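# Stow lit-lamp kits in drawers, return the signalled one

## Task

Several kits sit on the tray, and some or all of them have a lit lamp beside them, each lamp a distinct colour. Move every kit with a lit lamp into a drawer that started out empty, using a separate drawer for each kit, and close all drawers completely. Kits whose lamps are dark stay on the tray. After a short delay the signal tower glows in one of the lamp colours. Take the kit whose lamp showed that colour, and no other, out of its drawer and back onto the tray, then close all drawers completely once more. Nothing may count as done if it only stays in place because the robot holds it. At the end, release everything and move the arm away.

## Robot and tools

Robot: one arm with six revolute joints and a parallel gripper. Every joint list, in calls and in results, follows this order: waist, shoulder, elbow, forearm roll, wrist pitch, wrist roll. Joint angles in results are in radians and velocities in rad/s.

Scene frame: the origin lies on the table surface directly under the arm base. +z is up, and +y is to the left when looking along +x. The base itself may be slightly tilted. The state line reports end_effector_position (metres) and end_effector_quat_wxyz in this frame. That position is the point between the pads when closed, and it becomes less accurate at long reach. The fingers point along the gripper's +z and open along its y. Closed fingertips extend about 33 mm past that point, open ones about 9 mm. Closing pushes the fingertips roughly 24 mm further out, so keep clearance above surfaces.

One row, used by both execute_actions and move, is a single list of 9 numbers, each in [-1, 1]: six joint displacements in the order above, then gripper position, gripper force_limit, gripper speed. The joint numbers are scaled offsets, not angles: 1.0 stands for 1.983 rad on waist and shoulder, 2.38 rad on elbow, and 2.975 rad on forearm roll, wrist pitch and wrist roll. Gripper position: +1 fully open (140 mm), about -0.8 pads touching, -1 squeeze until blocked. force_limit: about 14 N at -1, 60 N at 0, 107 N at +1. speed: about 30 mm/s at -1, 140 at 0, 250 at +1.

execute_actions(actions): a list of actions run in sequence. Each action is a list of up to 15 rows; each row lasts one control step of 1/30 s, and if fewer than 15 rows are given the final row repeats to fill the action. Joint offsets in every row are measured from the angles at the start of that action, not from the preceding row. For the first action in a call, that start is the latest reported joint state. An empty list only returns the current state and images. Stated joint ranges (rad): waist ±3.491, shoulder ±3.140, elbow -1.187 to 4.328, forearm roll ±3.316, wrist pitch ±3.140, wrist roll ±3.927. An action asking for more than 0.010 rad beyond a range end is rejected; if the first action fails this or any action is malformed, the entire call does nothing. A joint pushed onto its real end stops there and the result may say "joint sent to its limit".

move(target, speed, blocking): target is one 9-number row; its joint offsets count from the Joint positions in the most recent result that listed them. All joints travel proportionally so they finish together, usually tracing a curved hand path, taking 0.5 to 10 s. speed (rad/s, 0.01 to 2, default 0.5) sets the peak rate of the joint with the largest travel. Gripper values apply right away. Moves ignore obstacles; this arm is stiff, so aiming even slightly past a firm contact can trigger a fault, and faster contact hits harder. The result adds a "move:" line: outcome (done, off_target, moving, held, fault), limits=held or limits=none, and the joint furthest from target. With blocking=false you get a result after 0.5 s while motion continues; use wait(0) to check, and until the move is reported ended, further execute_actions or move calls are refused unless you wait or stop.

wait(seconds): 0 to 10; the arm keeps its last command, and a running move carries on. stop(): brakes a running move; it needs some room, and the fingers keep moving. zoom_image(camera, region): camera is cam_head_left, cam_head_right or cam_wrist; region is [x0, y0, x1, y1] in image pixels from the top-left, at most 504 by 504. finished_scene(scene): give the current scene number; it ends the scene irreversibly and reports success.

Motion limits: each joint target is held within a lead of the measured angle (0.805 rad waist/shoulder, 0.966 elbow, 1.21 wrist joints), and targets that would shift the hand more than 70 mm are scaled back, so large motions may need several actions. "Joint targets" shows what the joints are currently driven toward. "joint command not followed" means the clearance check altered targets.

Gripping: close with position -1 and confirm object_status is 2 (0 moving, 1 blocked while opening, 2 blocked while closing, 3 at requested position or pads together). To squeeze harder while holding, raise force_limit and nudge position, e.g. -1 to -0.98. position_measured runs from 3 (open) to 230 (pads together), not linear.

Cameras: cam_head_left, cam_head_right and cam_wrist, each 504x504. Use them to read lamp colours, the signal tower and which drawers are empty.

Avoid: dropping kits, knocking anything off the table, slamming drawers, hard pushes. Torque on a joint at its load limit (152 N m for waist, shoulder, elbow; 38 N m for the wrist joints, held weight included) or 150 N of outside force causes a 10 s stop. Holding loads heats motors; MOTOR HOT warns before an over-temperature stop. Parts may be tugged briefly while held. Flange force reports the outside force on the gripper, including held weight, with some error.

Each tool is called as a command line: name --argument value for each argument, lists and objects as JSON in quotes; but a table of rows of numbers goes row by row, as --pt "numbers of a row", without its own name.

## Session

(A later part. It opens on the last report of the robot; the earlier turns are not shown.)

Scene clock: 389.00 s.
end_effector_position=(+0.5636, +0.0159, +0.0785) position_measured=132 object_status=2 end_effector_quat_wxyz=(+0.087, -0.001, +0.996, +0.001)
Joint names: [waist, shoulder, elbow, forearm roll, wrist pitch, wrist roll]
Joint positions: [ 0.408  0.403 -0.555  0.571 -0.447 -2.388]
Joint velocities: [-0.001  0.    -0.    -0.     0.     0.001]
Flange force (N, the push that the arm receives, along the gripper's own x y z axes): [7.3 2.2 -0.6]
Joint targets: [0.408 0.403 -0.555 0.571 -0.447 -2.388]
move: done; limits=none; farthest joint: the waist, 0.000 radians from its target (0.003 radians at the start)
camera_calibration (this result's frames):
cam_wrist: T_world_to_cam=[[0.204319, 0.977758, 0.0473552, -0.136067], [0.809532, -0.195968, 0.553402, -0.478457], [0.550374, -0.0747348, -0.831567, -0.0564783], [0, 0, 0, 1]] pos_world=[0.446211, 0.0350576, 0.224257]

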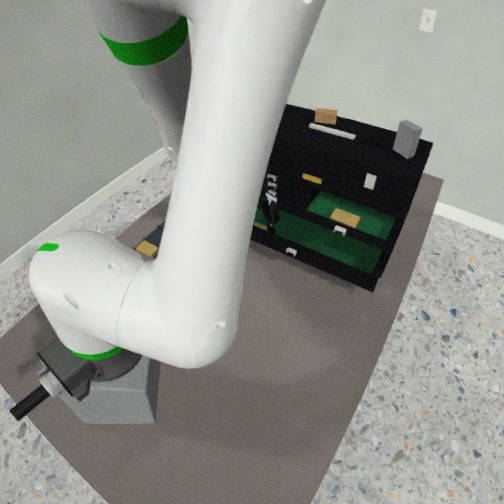

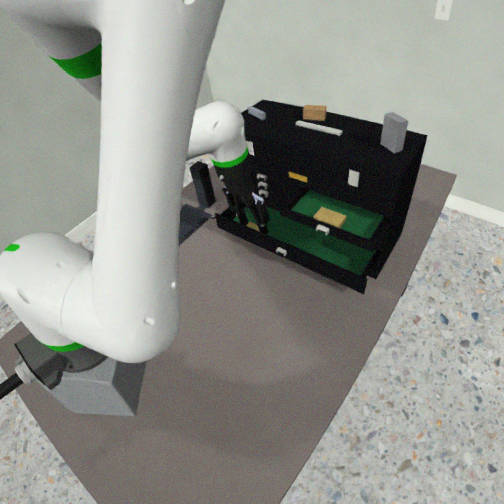

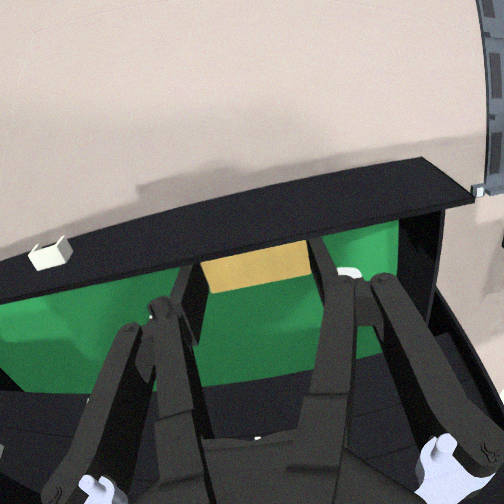

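move --target '[-0.0016,0.0042,-0.0006,0.0025,0.0032,-0.0018,-1,-0.2,-0.7]' --speed 0.01

move --target '[0,0,0,0,0,0,0.35,-0.2,-0.3]'

move --target '[0.0316,-0.0759,0.0146,-0.044,-0.0596,0.0318,0.35,-0.2,-0.3]' --speed 0.2

move --target '[0,-0.2325,-0.0286,-0.0998,-0.1294,0,0.35,-0.2,-0.3]' --speed 0.4

move --target '[-0.6641,0,0,0,0,0.372,0.8,-0.2,-0.3]' --speed 0.8

move --target '[-0.15,0.0842,-0.24,0.1126,0.6854,0.95,0.8,-0.2,0]' --speed 1.0

move --target '[0.3588,0,0,0,0,0,0.8,-0.2,0]' --speed 0.6

Scene clock: 397.17 s.
end_effector_position=(+0.5636, +0.0161, +0.0746) position_measured=132 object_status=2 end_effector_quat_wxyz=(+0.087, -0.001, +0.996, +0.002)
Joint names: [waist, shoulder, elbow, forearm roll, wrist pitch, wrist roll]
Joint positions: [ 0.405  0.411 -0.556  0.578 -0.438 -2.394]
Joint velocities: [-0.001  0.001 -0.     0.     0.    -0.   ]
Flange force (N, the push that the arm receives, along the gripper's own x y z axes): [5.7 -0.1 -31.4]
Joint targets: [0.405 0.411 -0.556 0.578 -0.438 -2.394]
move: done; limits=none; farthest joint: the waist, 0.000 radians from its target (0.003 radians at the start)
camera_calibration (this result's frames):
cam_wrist: T_world_to_cam=[[0.203534, 0.977878, 0.0482634, -0.135776], [0.810054, -0.195881, 0.552669, -0.476468], [0.549896, -0.0733909, -0.832002, -0.0594988], [0, 0, 0, 1]] pos_world=[0.446318, 0.0350751, 0.220379]

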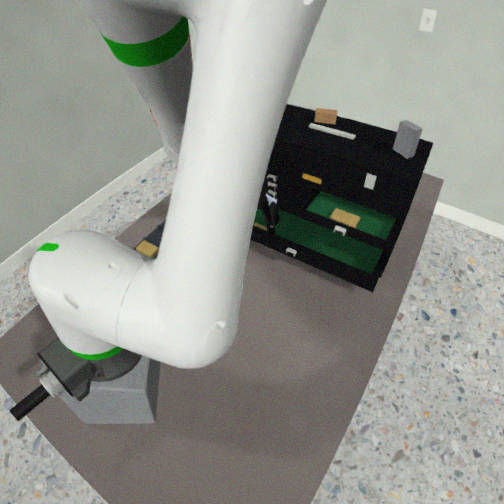

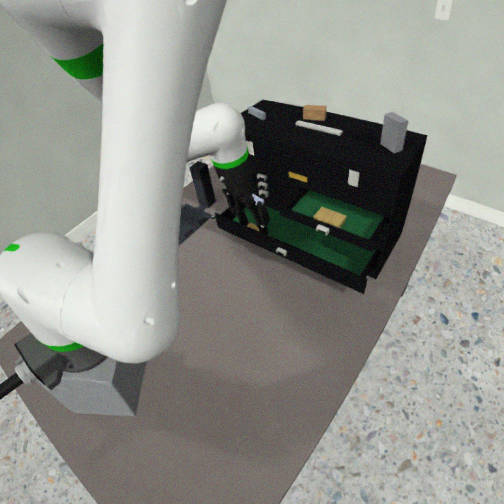

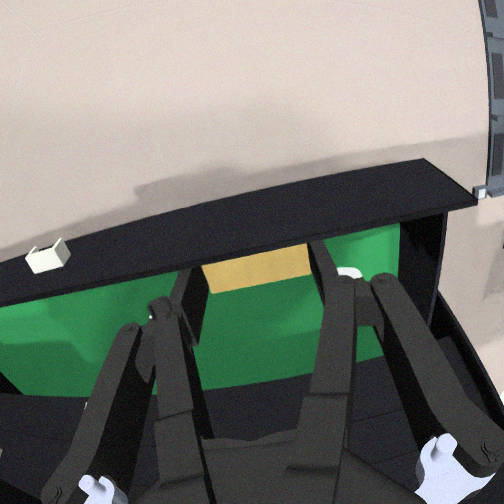

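Scene clock: 397.67 s.
end_effector_position=(+0.5635, +0.0161, +0.0745) position_measured=85 object_status=0 end_effector_quat_wxyz=(+0.087, -0.001, +0.996, +0.002)
Joint names: [waist, shoulder, elbow, forearm roll, wrist pitch, wrist roll]
Joint positions: [ 0.405  0.411 -0.556  0.578 -0.438 -2.394]
Joint velocities: [ 0.001 -0.     0.001 -0.    -0.    -0.003]
Flange force (N, the push that the arm receives, along the gripper's own x y z axes): [8.0 2.4 -0.3]
Joint targets: [0.405 0.411 -0.556 0.578 -0.438 -2.394]
move: done; limits=none; farthest joint: the waist, 0.000 radians from its target (0.000 radians at the start)
camera_calibration (this result's frames):
cam_wrist: T_world_to_cam=[[0.203548, 0.977877, 0.0482053, -0.135733], [0.810122, -0.195869, 0.552574, -0.476412], [0.549792, -0.0734234, -0.832069, -0.0594446], [0, 0, 0, 1]] pos_world=[0.446262, 0.0350517, 0.220334]

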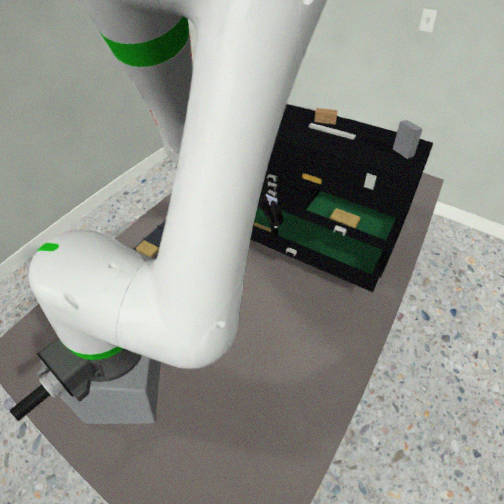

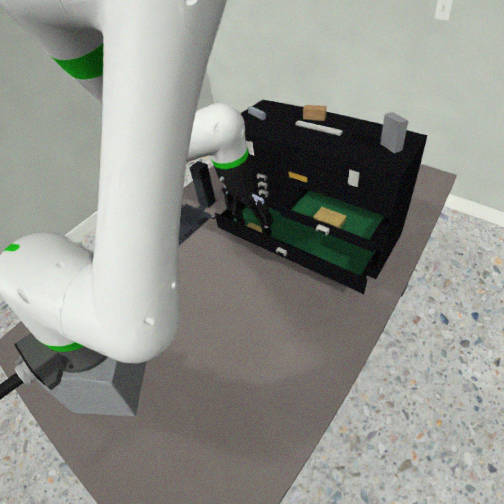

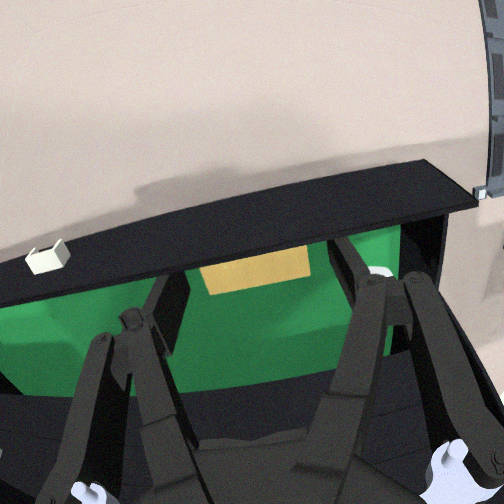

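Scene clock: 398.90 s.
end_effector_position=(+0.5590, +0.0199, +0.1488) position_measured=85 object_status=3 end_effector_quat_wxyz=(+0.090, +0.001, +0.996, +0.001)
Joint names: [waist, shoulder, elbow, forearm roll, wrist pitch, wrist roll]
Joint positions: [ 0.467  0.261 -0.522  0.447 -0.615 -2.299]
Joint velocities: [ 0.001 -0.    -0.    -0.    -0.001  0.001]
Flange force (N, the push that the arm receives, along the gripper's own x y z axes): [8.9 3.0 -0.4]
Joint targets: [0.467 0.261 -0.522 0.447 -0.615 -2.299]
move: done; limits=none; farthest joint: the waist, 0.000 radians from its target (0.063 radians at the start)
camera_calibration (this result's frames):
cam_wrist: T_world_to_cam=[[0.20789, 0.976949, 0.0484915, -0.144592], [0.804927, -0.199031, 0.558998, -0.511062], [0.555764, -0.0771783, -0.82775, 0.00120265], [0, 0, 0, 1]] pos_world=[0.440758, 0.0396342, 0.29369]

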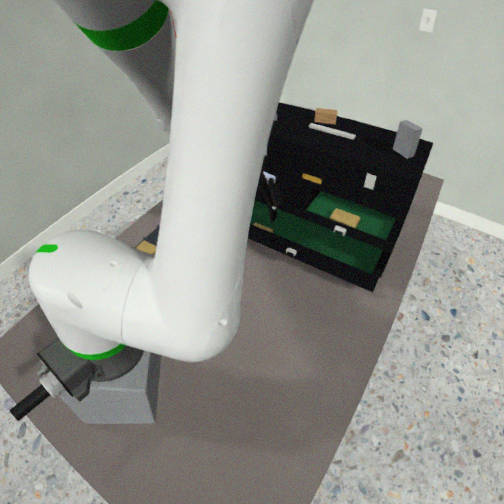

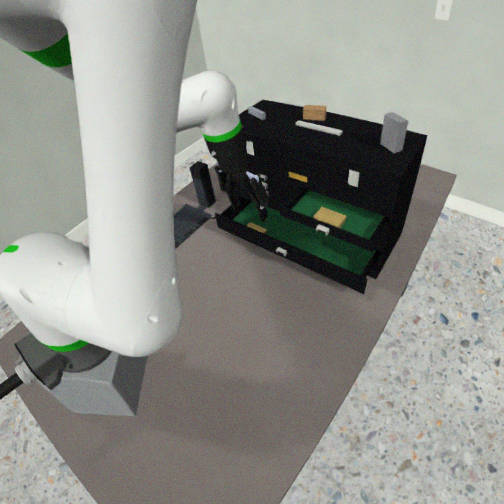

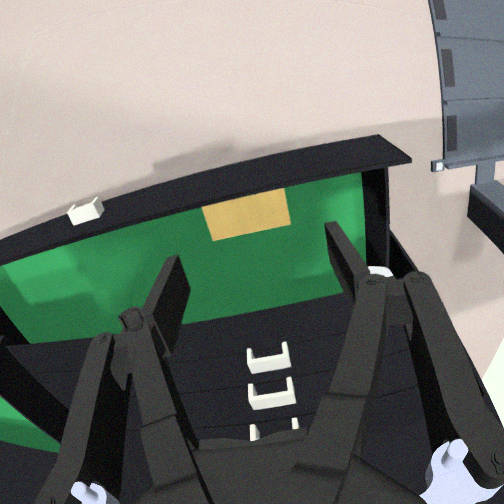

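Scene clock: 400.47 s.
end_effector_position=(+0.4339, -0.0210, +0.2722) position_measured=85 object_status=3 end_effector_quat_wxyz=(+0.044, +0.138, +0.988, +0.061)
Joint names: [waist, shoulder, elbow, forearm roll, wrist pitch, wrist roll]
Joint positions: [ 0.467 -0.2   -0.59   0.151 -1.    -2.299]
Joint velocities: [-0.    -0.    -0.    -0.001 -0.     0.   ]
Flange force (N, the push that the arm receives, along the gripper's own x y z axes): [6.5 1.7 2.5]
Joint targets: [0.467 -0.200 -0.590 0.150 -1.000 -2.299]
move: done; limits=none; farthest joint: the waist, 0.000 radians from its target (0.000 radians at the start)
camera_calibration (this result's frames):
cam_wrist: T_world_to_cam=[[0.462391, 0.873495, 0.15232, -0.225475], [0.760687, -0.479057, 0.438018, -0.441223], [0.455576, -0.0866681, -0.885968, 0.228873], [0, 0, 0, 1]] pos_world=[0.335621, 0.00541622, 0.430383]

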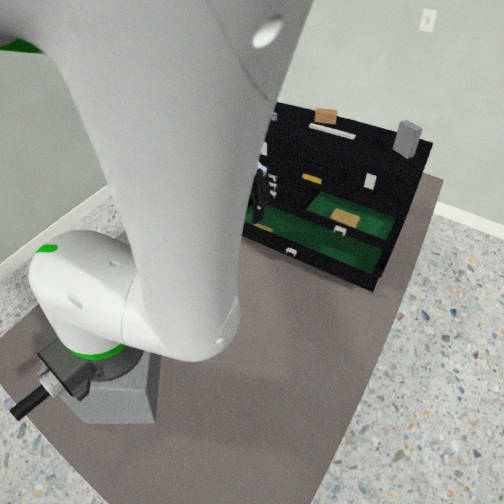

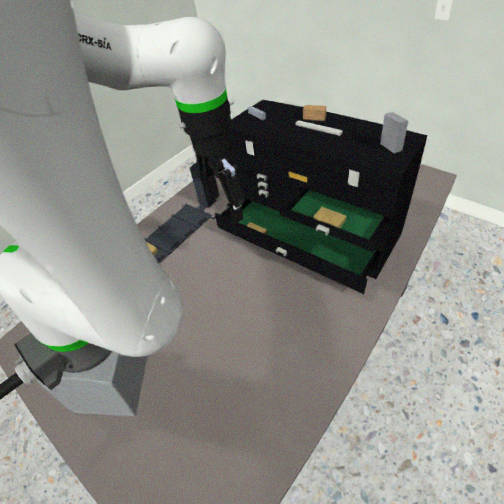

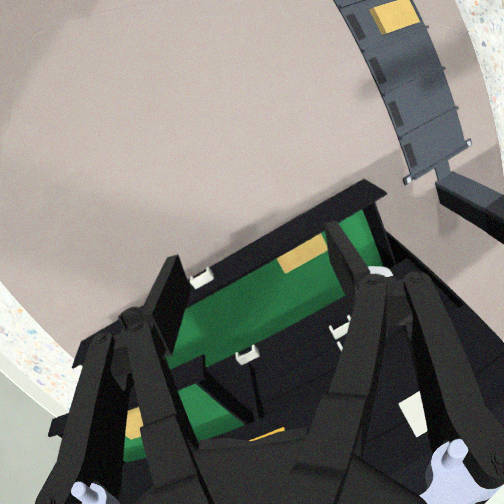

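Scene clock: 402.67 s.
end_effector_position=(+0.1033, -0.4237, +0.2476) position_measured=28 object_status=3 end_effector_quat_wxyz=(-0.043, +0.228, +0.972, -0.046)
Joint names: [waist, shoulder, elbow, forearm roll, wrist pitch, wrist roll]
Joint positions: [-0.85  -0.2   -0.59   0.15  -1.    -1.193]
Joint velocities: [-0.002  0.    -0.     0.     0.     0.   ]
Flange force (N, the push that the arm receives, along the gripper's own x y z axes): [2.3 9.1 1.5]
Joint targets: [-0.850 -0.200 -0.590 0.151 -1.000 -1.193]
move: done; limits=none; farthest joint: the waist, 0.001 radians from its target (1.318 radians at the start)
camera_calibration (this result's frames):
cam_wrist: T_world_to_cam=[[0.618814, 0.777747, -0.11036, 0.291179], [0.752348, -0.546384, 0.368018, -0.382205], [0.225926, -0.310764, -0.923246, 0.260792], [0, 0, 0, 1]] pos_world=[0.048446, -0.35425, 0.413568]

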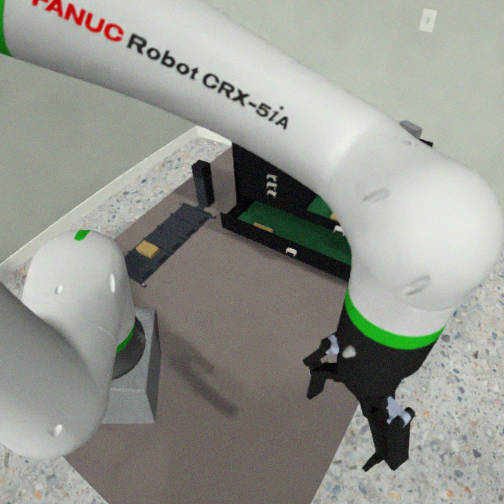

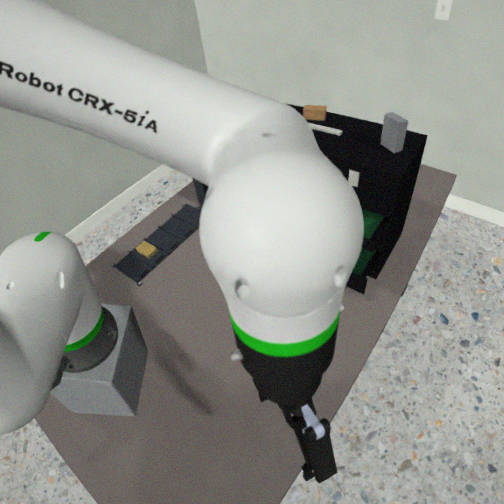

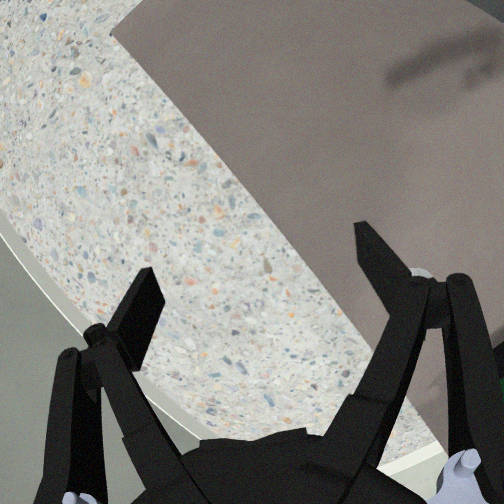

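Scene clock: 406.03 s.
end_effector_position=(+0.2308, -0.5260, +0.3098) position_measured=28 object_status=3 end_effector_quat_wxyz=(+0.289, +0.781, -0.223, +0.507)
Joint names: [waist, shoulder, elbow, forearm roll, wrist pitch, wrist roll]
Joint positions: [-1.147 -0.033 -1.161  0.485  1.039  1.634]
Joint velocities: [ 0.001  0.    -0.    -0.001  0.001  0.001]
Flange force (N, the push that the arm receives, along the gripper's own x y z axes): no reading
Joint targets: [-1.147 -0.033 -1.161 0.485 1.039 1.634]
move: done; limits=none; farthest joint: the waist, 0.000 radians from its target (0.298 radians at the start)
camera_calibration (this result's frames):
cam_wrist: T_world_to_cam=[[-0.713787, -0.69976, 0.0290425, -0.21404], [-0.487978, 0.467158, -0.73732, 0.60488], [0.50238, -0.540462, -0.674919, -0.00396325], [0, 0, 0, 1]] pos_world=[0.14438, -0.434493, 0.449532]

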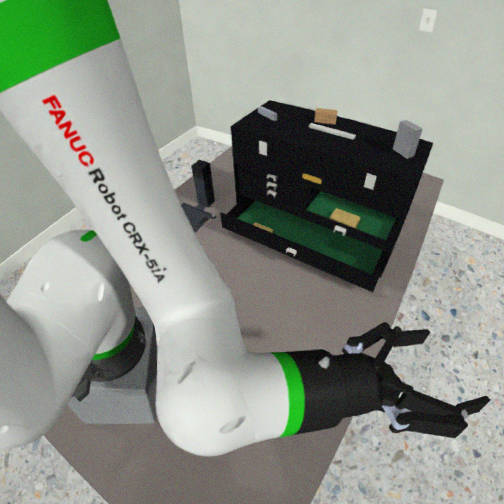

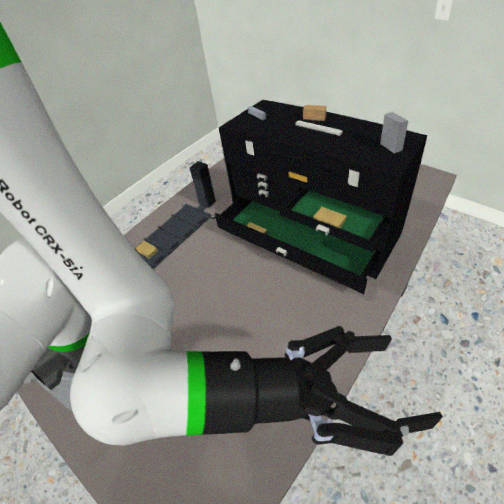

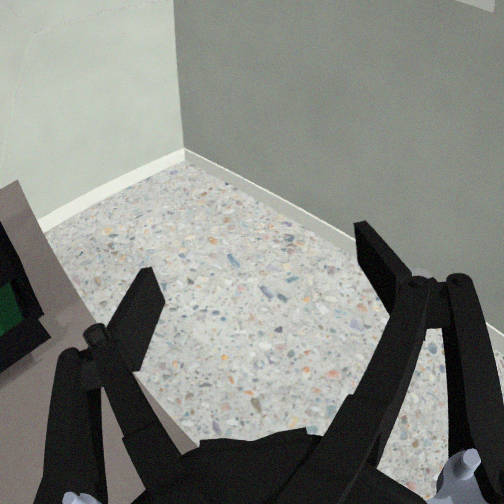

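Scene clock: 407.70 s.
end_effector_position=(+0.5090, -0.2634, +0.3185) position_measured=28 object_status=3 end_effector_quat_wxyz=(+0.054, +0.792, +0.022, +0.607)
Joint names: [waist, shoulder, elbow, forearm roll, wrist pitch, wrist roll]
Joint positions: [-0.436 -0.033 -1.161  0.486  1.039  1.634]
Joint velocities: [ 0.002  0.    -0.    -0.001  0.     0.   ]
Flange force (N, the push that the arm receives, along the gripper's own x y z axes): no reading
Joint targets: [-0.435 -0.033 -1.161 0.485 1.039 1.634]
move: done; limits=none; farthest joint: the forearm roll, 0.001 radians from its target (0.000 radians at the start)
camera_calibration (this result's frames):
cam_wrist: T_world_to_cam=[[-0.0935656, -0.991566, -0.0896802, -0.186669], [-0.618326, 0.128471, -0.775351, 0.613641], [0.780332, -0.0170946, -0.625131, -0.0154382], [0, 0, 0, 1]] pos_world=[0.374011, -0.264194, 0.449396]

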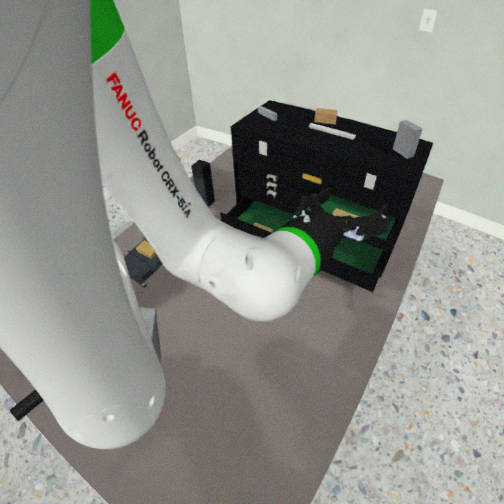

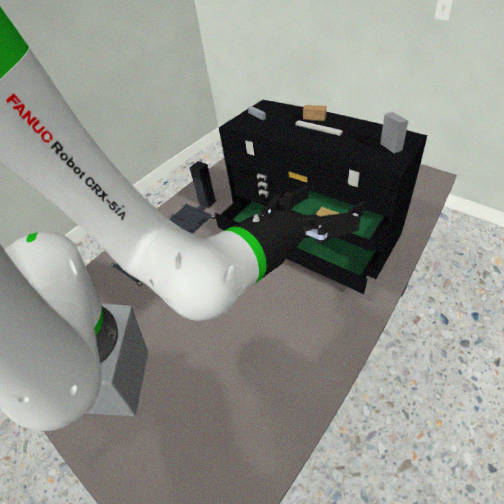

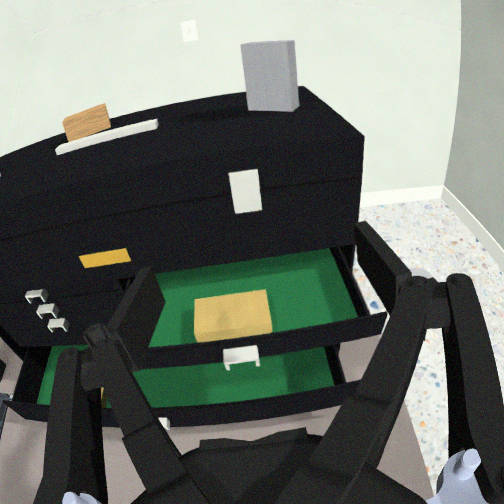

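move --target '[0,0.1,0,0,0,0,0.8,-0.3,0]' --speed 0.15

move --target '[0,0,0,0,0,0,-1,-0.3,-0.4]'

move --target '[0.056,0.0177,0.0458,-0.0353,-0.0269,-0.0013,-1,-0.3,-0.4]' --speed 0.08

move --target '[0.0443,0.0285,0.0594,-0.0274,-0.0311,0,-1,-0.3,-0.4]' --speed 0.07

Scene clock: 413.63 s.
end_effector_position=(+0.4874, -0.2416, +0.2143) position_measured=28 object_status=3 end_effector_quat_wxyz=(+0.009, +0.843, +0.003, +0.538)
Joint names: [waist, shoulder, elbow, forearm roll, wrist pitch, wrist roll]
Joint positions: [-0.435  0.165 -1.161  0.485  1.039  1.634]
Joint velocities: [ 0.001  0.001  0.     0.    -0.    -0.   ]
Flange force (N, the push that the arm receives, along the gripper's own x y z axes): no reading
Joint targets: [-0.436 0.165 -1.161 0.486 1.039 1.634]
move: done; limits=none; farthest joint: the waist, 0.001 radians from its target (0.001 radians at the start)
camera_calibration (this result's frames):
cam_wrist: T_world_to_cam=[[-0.100416, -0.980437, -0.169292, -0.153381], [-0.743151, 0.187045, -0.642449, 0.563202], [0.661546, 0.0612973, -0.747395, 0.039727], [0, 0, 0, 1]] pos_world=[0.376861, -0.258159, 0.365554]

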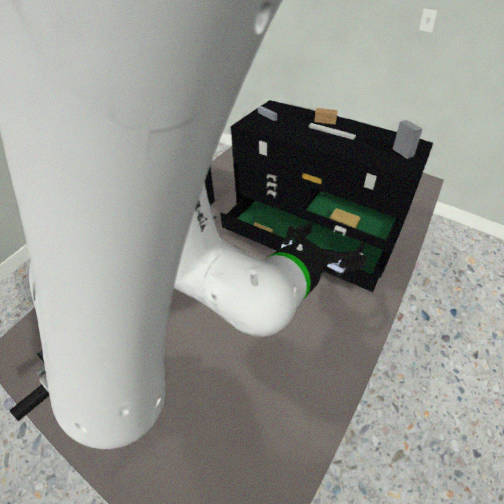

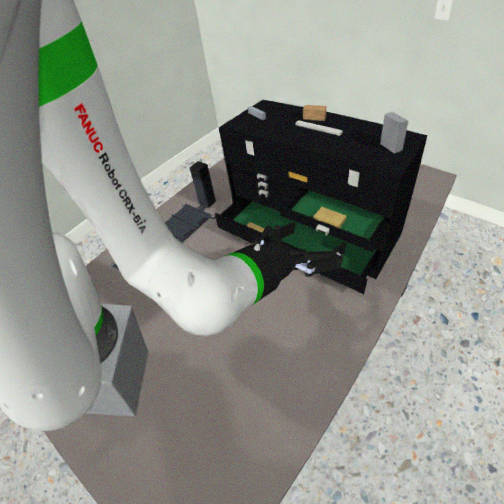

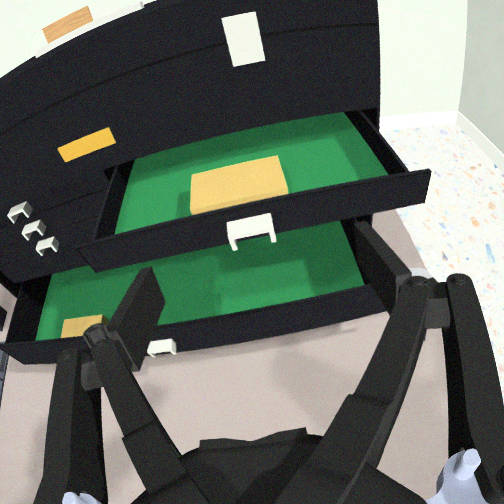

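Scene clock: 414.90 s.
end_effector_position=(+0.4874, -0.2418, +0.2143) position_measured=193 object_status=2 end_effector_quat_wxyz=(+0.009, +0.843, +0.003, +0.538)
Joint names: [waist, shoulder, elbow, forearm roll, wrist pitch, wrist roll]
Joint positions: [-0.435  0.165 -1.161  0.485  1.039  1.634]
Joint velocities: [ 0.    -0.    -0.     0.002  0.     0.001]
Flange force (N, the push that the arm receives, along the gripper's own x y z axes): no reading
Joint targets: [-0.435 0.165 -1.161 0.485 1.039 1.634]
move: done; limits=none; farthest joint: the waist, 0.000 radians from its target (0.000 radians at the start)
camera_calibration (this result's frames):
cam_wrist: T_world_to_cam=[[-0.10065, -0.980419, -0.169257, -0.153379], [-0.743028, 0.187207, -0.642544, 0.563284], [0.661649, 0.0610907, -0.747321, 0.0396257], [0, 0, 0, 1]] pos_world=[0.37688, -0.258247, 0.365588]

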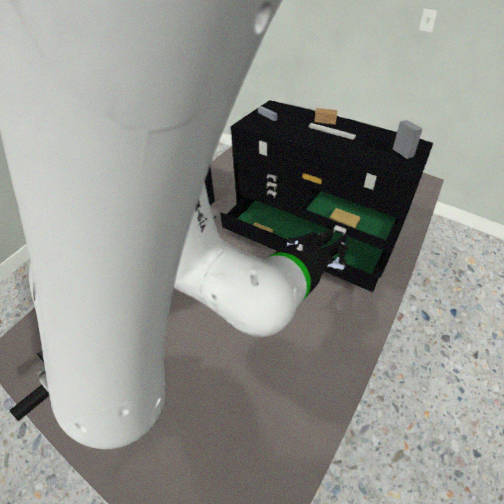

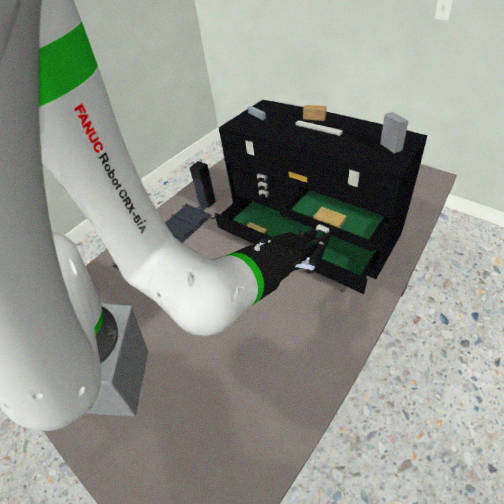

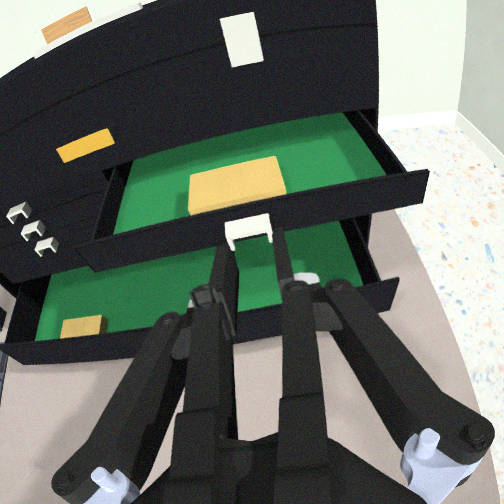

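Scene clock: 416.60 s.
end_effector_position=(+0.5375, -0.2425, +0.2151) position_measured=193 object_status=2 end_effector_quat_wxyz=(+0.009, +0.843, +0.003, +0.538)
Joint names: [waist, shoulder, elbow, forearm roll, wrist pitch, wrist roll]
Joint positions: [-0.324  0.2   -1.052  0.38   0.959  1.63 ]
Joint velocities: [ 0.001  0.     0.001 -0.001 -0.     0.001]
Flange force (N, the push that the arm receives, along the gripper's own x y z axes): [-4.9 -2.1 -2.6]
Joint targets: [-0.324 0.200 -1.052 0.380 0.959 1.630]
move: done; limits=none; farthest joint: the waist, 0.001 radians from its target (0.112 radians at the start)
camera_calibration (this result's frames):
cam_wrist: T_world_to_cam=[[-0.101056, -0.98031, -0.169646, -0.148611], [-0.74303, 0.187762, -0.64238, 0.601175], [0.661585, 0.0611356, -0.747374, 0.00717835], [0, 0, 0, 1]] pos_world=[0.426923, -0.259002, 0.366336]

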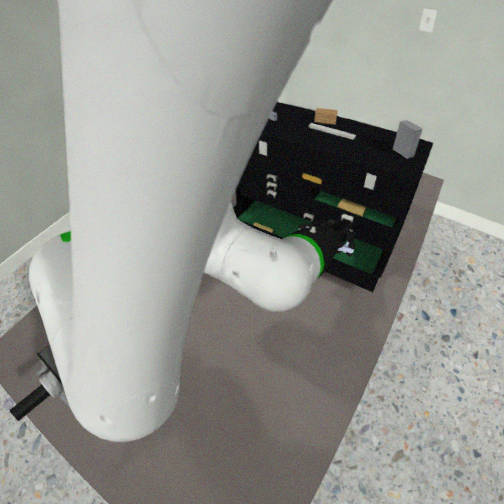

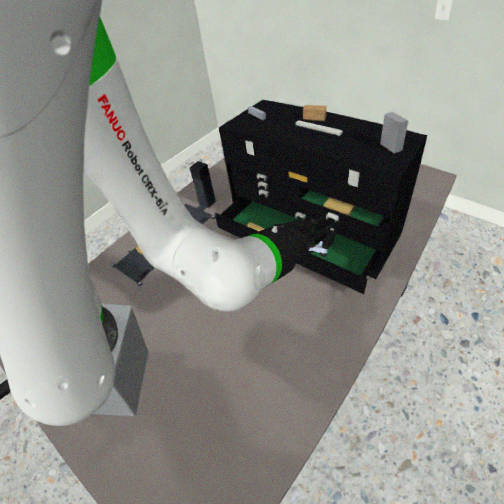

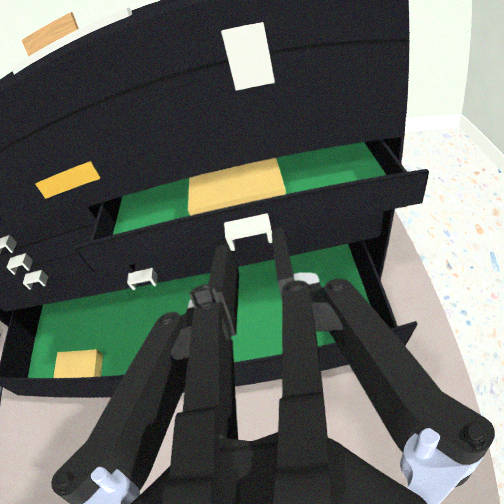

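Scene clock: 418.93 s.
end_effector_position=(+0.5983, -0.2421, +0.2148) position_measured=193 object_status=2 end_effector_quat_wxyz=(+0.008, +0.844, +0.003, +0.537)
Joint names: [waist, shoulder, elbow, forearm roll, wrist pitch, wrist roll]
Joint positions: [-0.237  0.257 -0.91   0.299  0.866  1.63 ]
Joint velocities: [ 0.     0.001  0.001 -0.    -0.     0.001]
Flange force (N, the push that the arm receives, along the gripper's own x y z axes): [6.5 -12.8 -31.0]
Joint targets: [-0.237 0.257 -0.910 0.299 0.866 1.630]
move: done; limits=none; farthest joint: the waist, 0.001 radians from its target (0.088 radians at the start)
camera_calibration (this result's frames):
cam_wrist: T_world_to_cam=[[-0.100546, -0.980238, -0.170362, -0.14228], [-0.744646, 0.187701, -0.640524, 0.646669], [0.659844, 0.0624572, -0.748803, -0.0315713], [0, 0, 0, 1]] pos_world=[0.488066, -0.258877, 0.366328]

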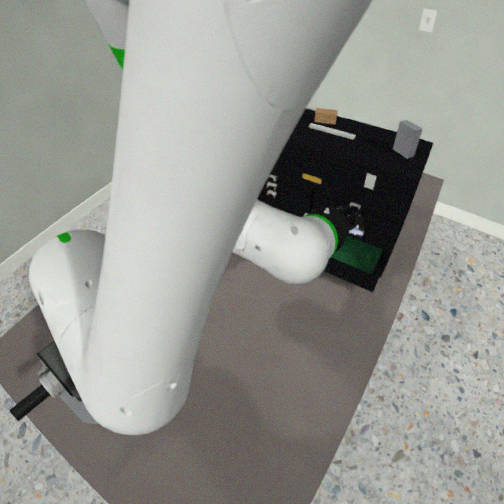

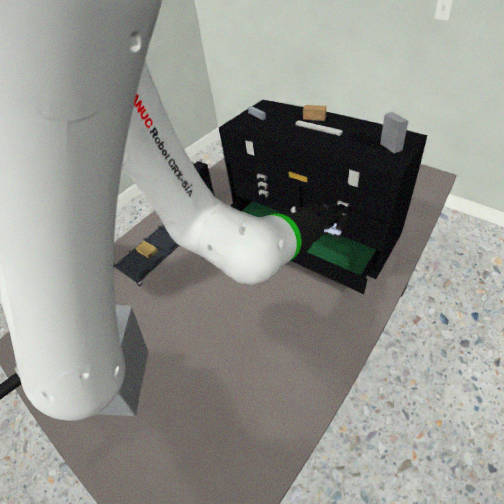

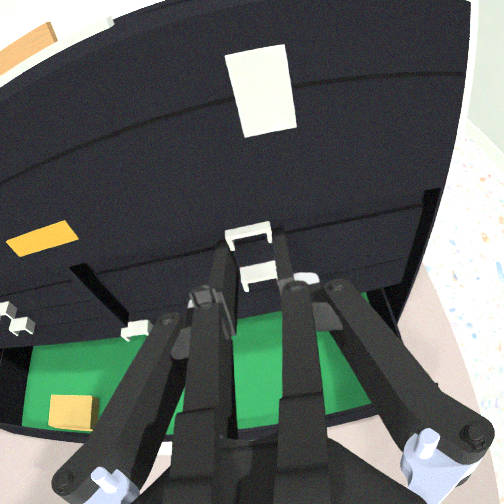

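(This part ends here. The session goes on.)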